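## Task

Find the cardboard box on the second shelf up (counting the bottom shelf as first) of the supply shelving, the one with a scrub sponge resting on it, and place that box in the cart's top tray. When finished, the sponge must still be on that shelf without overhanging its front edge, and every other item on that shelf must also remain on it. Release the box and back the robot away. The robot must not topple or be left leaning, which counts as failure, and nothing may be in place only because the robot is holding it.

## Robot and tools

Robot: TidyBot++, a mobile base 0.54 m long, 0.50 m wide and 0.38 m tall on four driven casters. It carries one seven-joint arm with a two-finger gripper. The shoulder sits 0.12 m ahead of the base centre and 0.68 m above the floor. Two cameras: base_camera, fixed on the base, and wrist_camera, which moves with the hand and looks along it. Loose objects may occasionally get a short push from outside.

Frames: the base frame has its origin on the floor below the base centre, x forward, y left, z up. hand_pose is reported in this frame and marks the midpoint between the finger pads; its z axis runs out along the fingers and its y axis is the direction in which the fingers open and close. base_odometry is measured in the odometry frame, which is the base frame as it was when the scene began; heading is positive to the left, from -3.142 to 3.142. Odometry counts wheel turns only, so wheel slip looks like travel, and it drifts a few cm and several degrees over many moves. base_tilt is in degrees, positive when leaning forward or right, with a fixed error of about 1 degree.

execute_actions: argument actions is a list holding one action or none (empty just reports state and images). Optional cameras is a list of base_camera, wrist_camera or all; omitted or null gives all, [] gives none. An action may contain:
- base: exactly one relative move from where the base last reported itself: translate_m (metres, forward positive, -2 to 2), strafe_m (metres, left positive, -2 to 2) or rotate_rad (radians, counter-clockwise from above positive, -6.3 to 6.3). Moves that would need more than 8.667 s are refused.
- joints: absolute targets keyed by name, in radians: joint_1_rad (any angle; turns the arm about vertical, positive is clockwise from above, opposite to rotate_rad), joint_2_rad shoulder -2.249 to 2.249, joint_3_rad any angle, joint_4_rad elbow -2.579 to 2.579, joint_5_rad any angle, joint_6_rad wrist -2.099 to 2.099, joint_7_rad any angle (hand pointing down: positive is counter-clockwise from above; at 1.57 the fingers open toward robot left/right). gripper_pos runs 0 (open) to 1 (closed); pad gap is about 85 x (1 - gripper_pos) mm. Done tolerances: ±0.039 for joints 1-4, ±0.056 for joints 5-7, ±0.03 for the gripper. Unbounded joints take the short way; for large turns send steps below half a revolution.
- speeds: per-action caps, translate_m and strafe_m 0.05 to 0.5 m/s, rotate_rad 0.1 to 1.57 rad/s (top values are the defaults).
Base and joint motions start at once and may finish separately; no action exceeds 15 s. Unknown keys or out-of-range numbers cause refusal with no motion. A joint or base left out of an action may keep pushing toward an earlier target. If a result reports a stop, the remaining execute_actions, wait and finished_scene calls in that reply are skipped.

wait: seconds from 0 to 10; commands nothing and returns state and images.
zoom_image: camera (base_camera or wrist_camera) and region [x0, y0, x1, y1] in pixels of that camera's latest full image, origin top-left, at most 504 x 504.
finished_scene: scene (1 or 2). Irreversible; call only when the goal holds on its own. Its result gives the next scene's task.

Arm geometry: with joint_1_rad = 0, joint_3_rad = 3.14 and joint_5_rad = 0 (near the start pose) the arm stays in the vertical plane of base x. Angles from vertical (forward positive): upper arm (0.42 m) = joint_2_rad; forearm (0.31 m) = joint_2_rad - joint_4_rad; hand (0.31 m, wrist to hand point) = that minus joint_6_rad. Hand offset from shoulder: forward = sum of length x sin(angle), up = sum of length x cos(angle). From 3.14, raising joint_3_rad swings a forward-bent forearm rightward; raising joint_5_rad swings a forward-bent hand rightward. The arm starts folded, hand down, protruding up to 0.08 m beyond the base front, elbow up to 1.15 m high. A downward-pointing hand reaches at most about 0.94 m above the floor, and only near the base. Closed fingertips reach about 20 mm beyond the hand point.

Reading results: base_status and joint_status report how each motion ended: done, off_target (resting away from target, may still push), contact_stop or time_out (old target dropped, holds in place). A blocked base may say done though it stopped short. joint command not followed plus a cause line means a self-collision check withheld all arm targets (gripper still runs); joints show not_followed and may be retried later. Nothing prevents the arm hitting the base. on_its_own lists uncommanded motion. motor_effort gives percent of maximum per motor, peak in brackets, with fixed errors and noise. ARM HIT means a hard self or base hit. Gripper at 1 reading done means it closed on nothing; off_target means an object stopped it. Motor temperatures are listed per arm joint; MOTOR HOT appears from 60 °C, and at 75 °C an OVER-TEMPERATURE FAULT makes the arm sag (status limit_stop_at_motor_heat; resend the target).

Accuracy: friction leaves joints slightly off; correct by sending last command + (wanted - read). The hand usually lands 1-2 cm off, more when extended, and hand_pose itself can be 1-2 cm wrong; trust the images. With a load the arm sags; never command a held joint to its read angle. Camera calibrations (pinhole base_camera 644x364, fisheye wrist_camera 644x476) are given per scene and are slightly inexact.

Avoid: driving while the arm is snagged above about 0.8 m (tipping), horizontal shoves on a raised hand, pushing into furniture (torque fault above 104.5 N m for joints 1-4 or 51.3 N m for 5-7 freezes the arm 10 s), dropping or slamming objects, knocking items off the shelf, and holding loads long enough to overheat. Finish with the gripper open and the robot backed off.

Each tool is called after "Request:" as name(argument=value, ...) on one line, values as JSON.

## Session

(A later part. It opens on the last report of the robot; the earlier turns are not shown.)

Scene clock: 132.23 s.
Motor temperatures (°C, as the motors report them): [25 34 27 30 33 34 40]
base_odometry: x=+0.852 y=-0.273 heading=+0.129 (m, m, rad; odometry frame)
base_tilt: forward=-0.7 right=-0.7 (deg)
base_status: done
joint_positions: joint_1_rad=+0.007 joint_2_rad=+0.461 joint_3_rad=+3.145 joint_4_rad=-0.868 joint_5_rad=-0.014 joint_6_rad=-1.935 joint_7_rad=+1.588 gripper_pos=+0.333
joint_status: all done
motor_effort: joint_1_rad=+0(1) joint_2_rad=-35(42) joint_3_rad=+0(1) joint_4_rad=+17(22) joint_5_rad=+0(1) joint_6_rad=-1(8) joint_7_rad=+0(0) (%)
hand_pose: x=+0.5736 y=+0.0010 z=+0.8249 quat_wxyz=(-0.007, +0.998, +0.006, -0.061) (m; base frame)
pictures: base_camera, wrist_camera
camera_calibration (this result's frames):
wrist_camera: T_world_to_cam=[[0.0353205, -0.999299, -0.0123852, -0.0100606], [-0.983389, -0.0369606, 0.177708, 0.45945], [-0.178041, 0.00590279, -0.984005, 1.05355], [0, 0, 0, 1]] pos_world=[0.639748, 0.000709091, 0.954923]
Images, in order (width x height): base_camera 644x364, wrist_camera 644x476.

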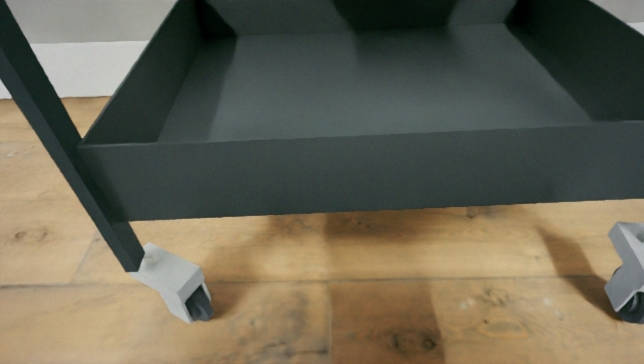

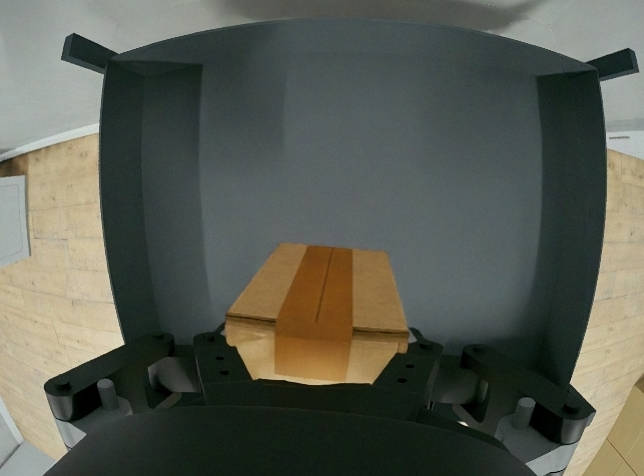

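Request:
execute_actions(actions=[{"joints":{"joint_4_rad":-1.13,"joint_6_rad":-1.72}}], cameras=["wrist_camera"])

Scene clock: 139.50 s.
Motor temperatures (°C, as the motors report them): [25 35 27 30 33 34 40]
base_odometry: x=+0.852 y=-0.273 heading=+0.129 (m, m, rad; odometry frame)
base_tilt: forward=-0.6 right=-0.7 (deg)
base_status: not commanded
joint_positions: joint_1_rad=+0.007 joint_2_rad=+0.461 joint_3_rad=+3.145 joint_4_rad=-1.113 joint_5_rad=-0.014 joint_6_rad=-1.754 joint_7_rad=+1.588 gripper_pos=+0.333
joint_status: all done
motor_effort: joint_1_rad=+0(0) joint_2_rad=-35(37) joint_3_rad=+0(0) joint_4_rad=+17(18) joint_5_rad=+0(0) joint_6_rad=-1(1) joint_7_rad=+0(0) (%)
hand_pose: x=+0.5631 y=+0.0012 z=+0.7517 quat_wxyz=(-0.008, +0.996, +0.004, -0.093) (m; base frame)
pictures: wrist_camera
camera_calibration (this result's frames):
wrist_camera: T_world_to_cam=[[0.031844, -0.999373, -0.0154868, -0.00608257], [-0.970078, -0.0346345, 0.240309, 0.407511], [-0.240695, 0.00737101, -0.970573, 1.00485], [0, 0, 0, 1]] pos_world=[0.637374, 0.000628398, 0.877261]
Images, in order (width x height): wrist_camera 644x476.

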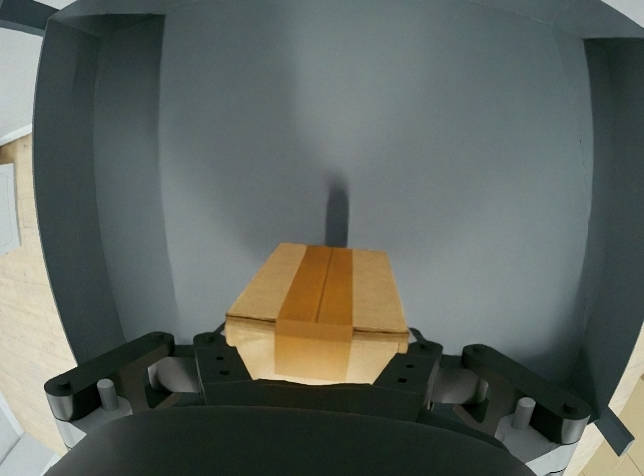

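Request:
execute_actions(actions=[{"joints":{"joint_4_rad":-1.195,"joint_6_rad":-1.655}}], cameras=[])

Request:
execute_actions(actions=[{"joints":{"gripper_pos":0}}], cameras=[])

Request:
execute_actions(actions=[{"joints":{"joint_4_rad":-0.8,"joint_6_rad":-2.0}}], cameras=["wrist_camera"])

Request:
execute_actions(actions=[{"base":{"translate_m":-0.4}}], cameras=["wrist_camera"])

Request:
finished_scene(scene=1)

Scene clock: 146.23 s.
Motor temperatures (°C, as the motors report them): [25 35 27 30 33 34 40]
base_odometry: x=+0.852 y=-0.273 heading=+0.129 (m, m, rad; odometry frame)
base_tilt: forward=-0.7 right=-0.7 (deg)
base_status: not commanded
joint_positions: joint_1_rad=+0.007 joint_2_rad=+0.461 joint_3_rad=+3.145 joint_4_rad=-1.180 joint_5_rad=-0.014 joint_6_rad=-1.688 joint_7_rad=+1.588 gripper_pos=+0.333
joint_status: all done
motor_effort: joint_1_rad=+0(1) joint_2_rad=-35(37) joint_3_rad=+0(0) joint_4_rad=+17(18) joint_5_rad=+0(0) joint_6_rad=-1(2) joint_7_rad=+0(0) (%)
hand_pose: x=+0.5618 y=+0.0012 z=+0.7307 quat_wxyz=(-0.008, +0.996, +0.004, -0.094) (m; base frame)
pictures: none
No camera images: the call's "cameras" was empty. Leave "cameras" out to get every camera's image.

Scene clock: 147.33 s.
Motor temperatures (°C, as the motors report them): [25 35 27 30 33 34 40]
base_odometry: x=+0.852 y=-0.273 heading=+0.129 (m, m, rad; odometry frame)
base_tilt: forward=-0.6 right=-0.7 (deg)
base_status: not commanded
joint_positions: joint_1_rad=+0.007 joint_2_rad=+0.461 joint_3_rad=+3.145 joint_4_rad=-1.180 joint_5_rad=-0.014 joint_6_rad=-1.688 joint_7_rad=+1.588 gripper_pos=+0.000
joint_status: all done
motor_effort: joint_1_rad=+0(0) joint_2_rad=-34(35) joint_3_rad=+0(0) joint_4_rad=+16(17) joint_5_rad=+0(0) joint_6_rad=-1(1) joint_7_rad=-1(0) (%)
hand_pose: x=+0.5618 y=+0.0012 z=+0.7307 quat_wxyz=(-0.008, +0.996, +0.004, -0.094) (m; base frame)
pictures: none
No camera images: the call's "cameras" was empty. Leave "cameras" out to get every camera's image.

Scene clock: 148.87 s.
Motor temperatures (°C, as the motors report them): [25 35 27 30 33 34 40]
base_odometry: x=+0.852 y=-0.273 heading=+0.129 (m, m, rad; odometry frame)
base_tilt: forward=-0.7 right=-0.8 (deg)
base_status: not commanded
joint_positions: joint_1_rad=+0.007 joint_2_rad=+0.461 joint_3_rad=+3.145 joint_4_rad=-0.820 joint_5_rad=-0.014 joint_6_rad=-1.966 joint_7_rad=+1.588 gripper_pos=+0.000
joint_status: all done
motor_effort: joint_1_rad=+0(0) joint_2_rad=-34(36) joint_3_rad=+0(0) joint_4_rad=+16(18) joint_5_rad=+0(0) joint_6_rad=+0(2) joint_7_rad=-1(0) (%)
hand_pose: x=+0.5747 y=+0.0010 z=+0.8389 quat_wxyz=(-0.007, +0.999, +0.006, -0.052) (m; base frame)
pictures: wrist_camera
camera_calibration (this result's frames):
wrist_camera: T_world_to_cam=[[0.0359622, -0.999287, -0.0114979, -0.0110818], [-0.986241, -0.0373457, 0.16104, 0.47366], [-0.161355, 0.00554839, -0.986881, 1.06039], [0, 0, 0, 1]] pos_world=[0.63864, 0.000731777, 0.97007]
Images, in order (width x height): wrist_camera 644x476.

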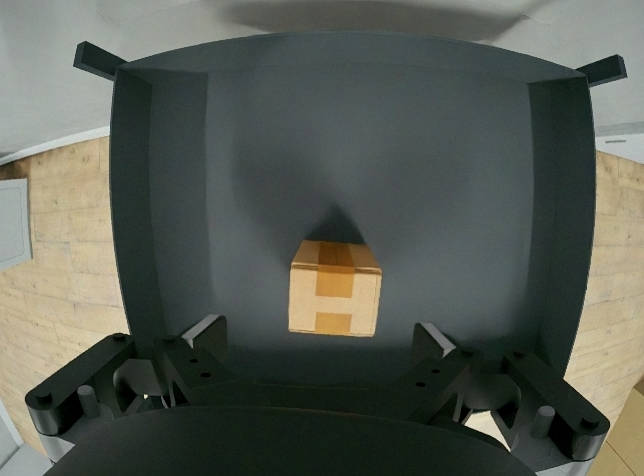

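Scene clock: 151.17 s.
Motor temperatures (°C, as the motors report them): [25 35 27 30 33 34 40]
base_odometry: x=+0.456 y=-0.324 heading=+0.128 (m, m, rad; odometry frame)
base_tilt: forward=-0.7 right=-0.7 (deg)
base_status: done
joint_positions: joint_1_rad=+0.007 joint_2_rad=+0.452 joint_3_rad=+3.145 joint_4_rad=-0.820 joint_5_rad=-0.014 joint_6_rad=-1.968 joint_7_rad=+1.588 gripper_pos=+0.000
joint_status: not commanded
motor_effort: joint_1_rad=+1(4) joint_2_rad=-34(39) joint_3_rad=+0(2) joint_4_rad=+16(17) joint_5_rad=+0(1) joint_6_rad=+0(1) joint_7_rad=-1(0) (%)
hand_pose: x=+0.5727 y=+0.0010 z=+0.8433 quat_wxyz=(-0.007, +0.999, +0.006, -0.049) (m; base frame)
pictures: wrist_camera
camera_calibration (this result's frames):
wrist_camera: T_world_to_cam=[[0.0361229, -0.999285, -0.0111879, -0.0112815], [-0.987392, -0.0374151, 0.153809, 0.477715], [-0.154117, 0.00549081, -0.988037, 1.0612], [0, 0, 0, 1]] pos_world=[0.635649, 0.000773482, 0.9749]
Images, in order (width x height): wrist_camera 644x476.

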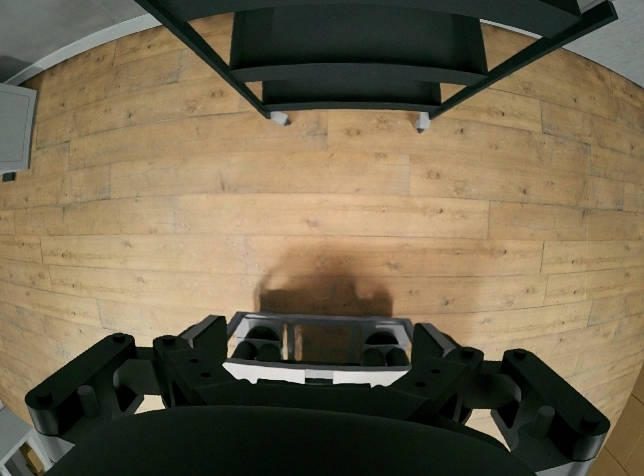

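The scene is finished: the task was done.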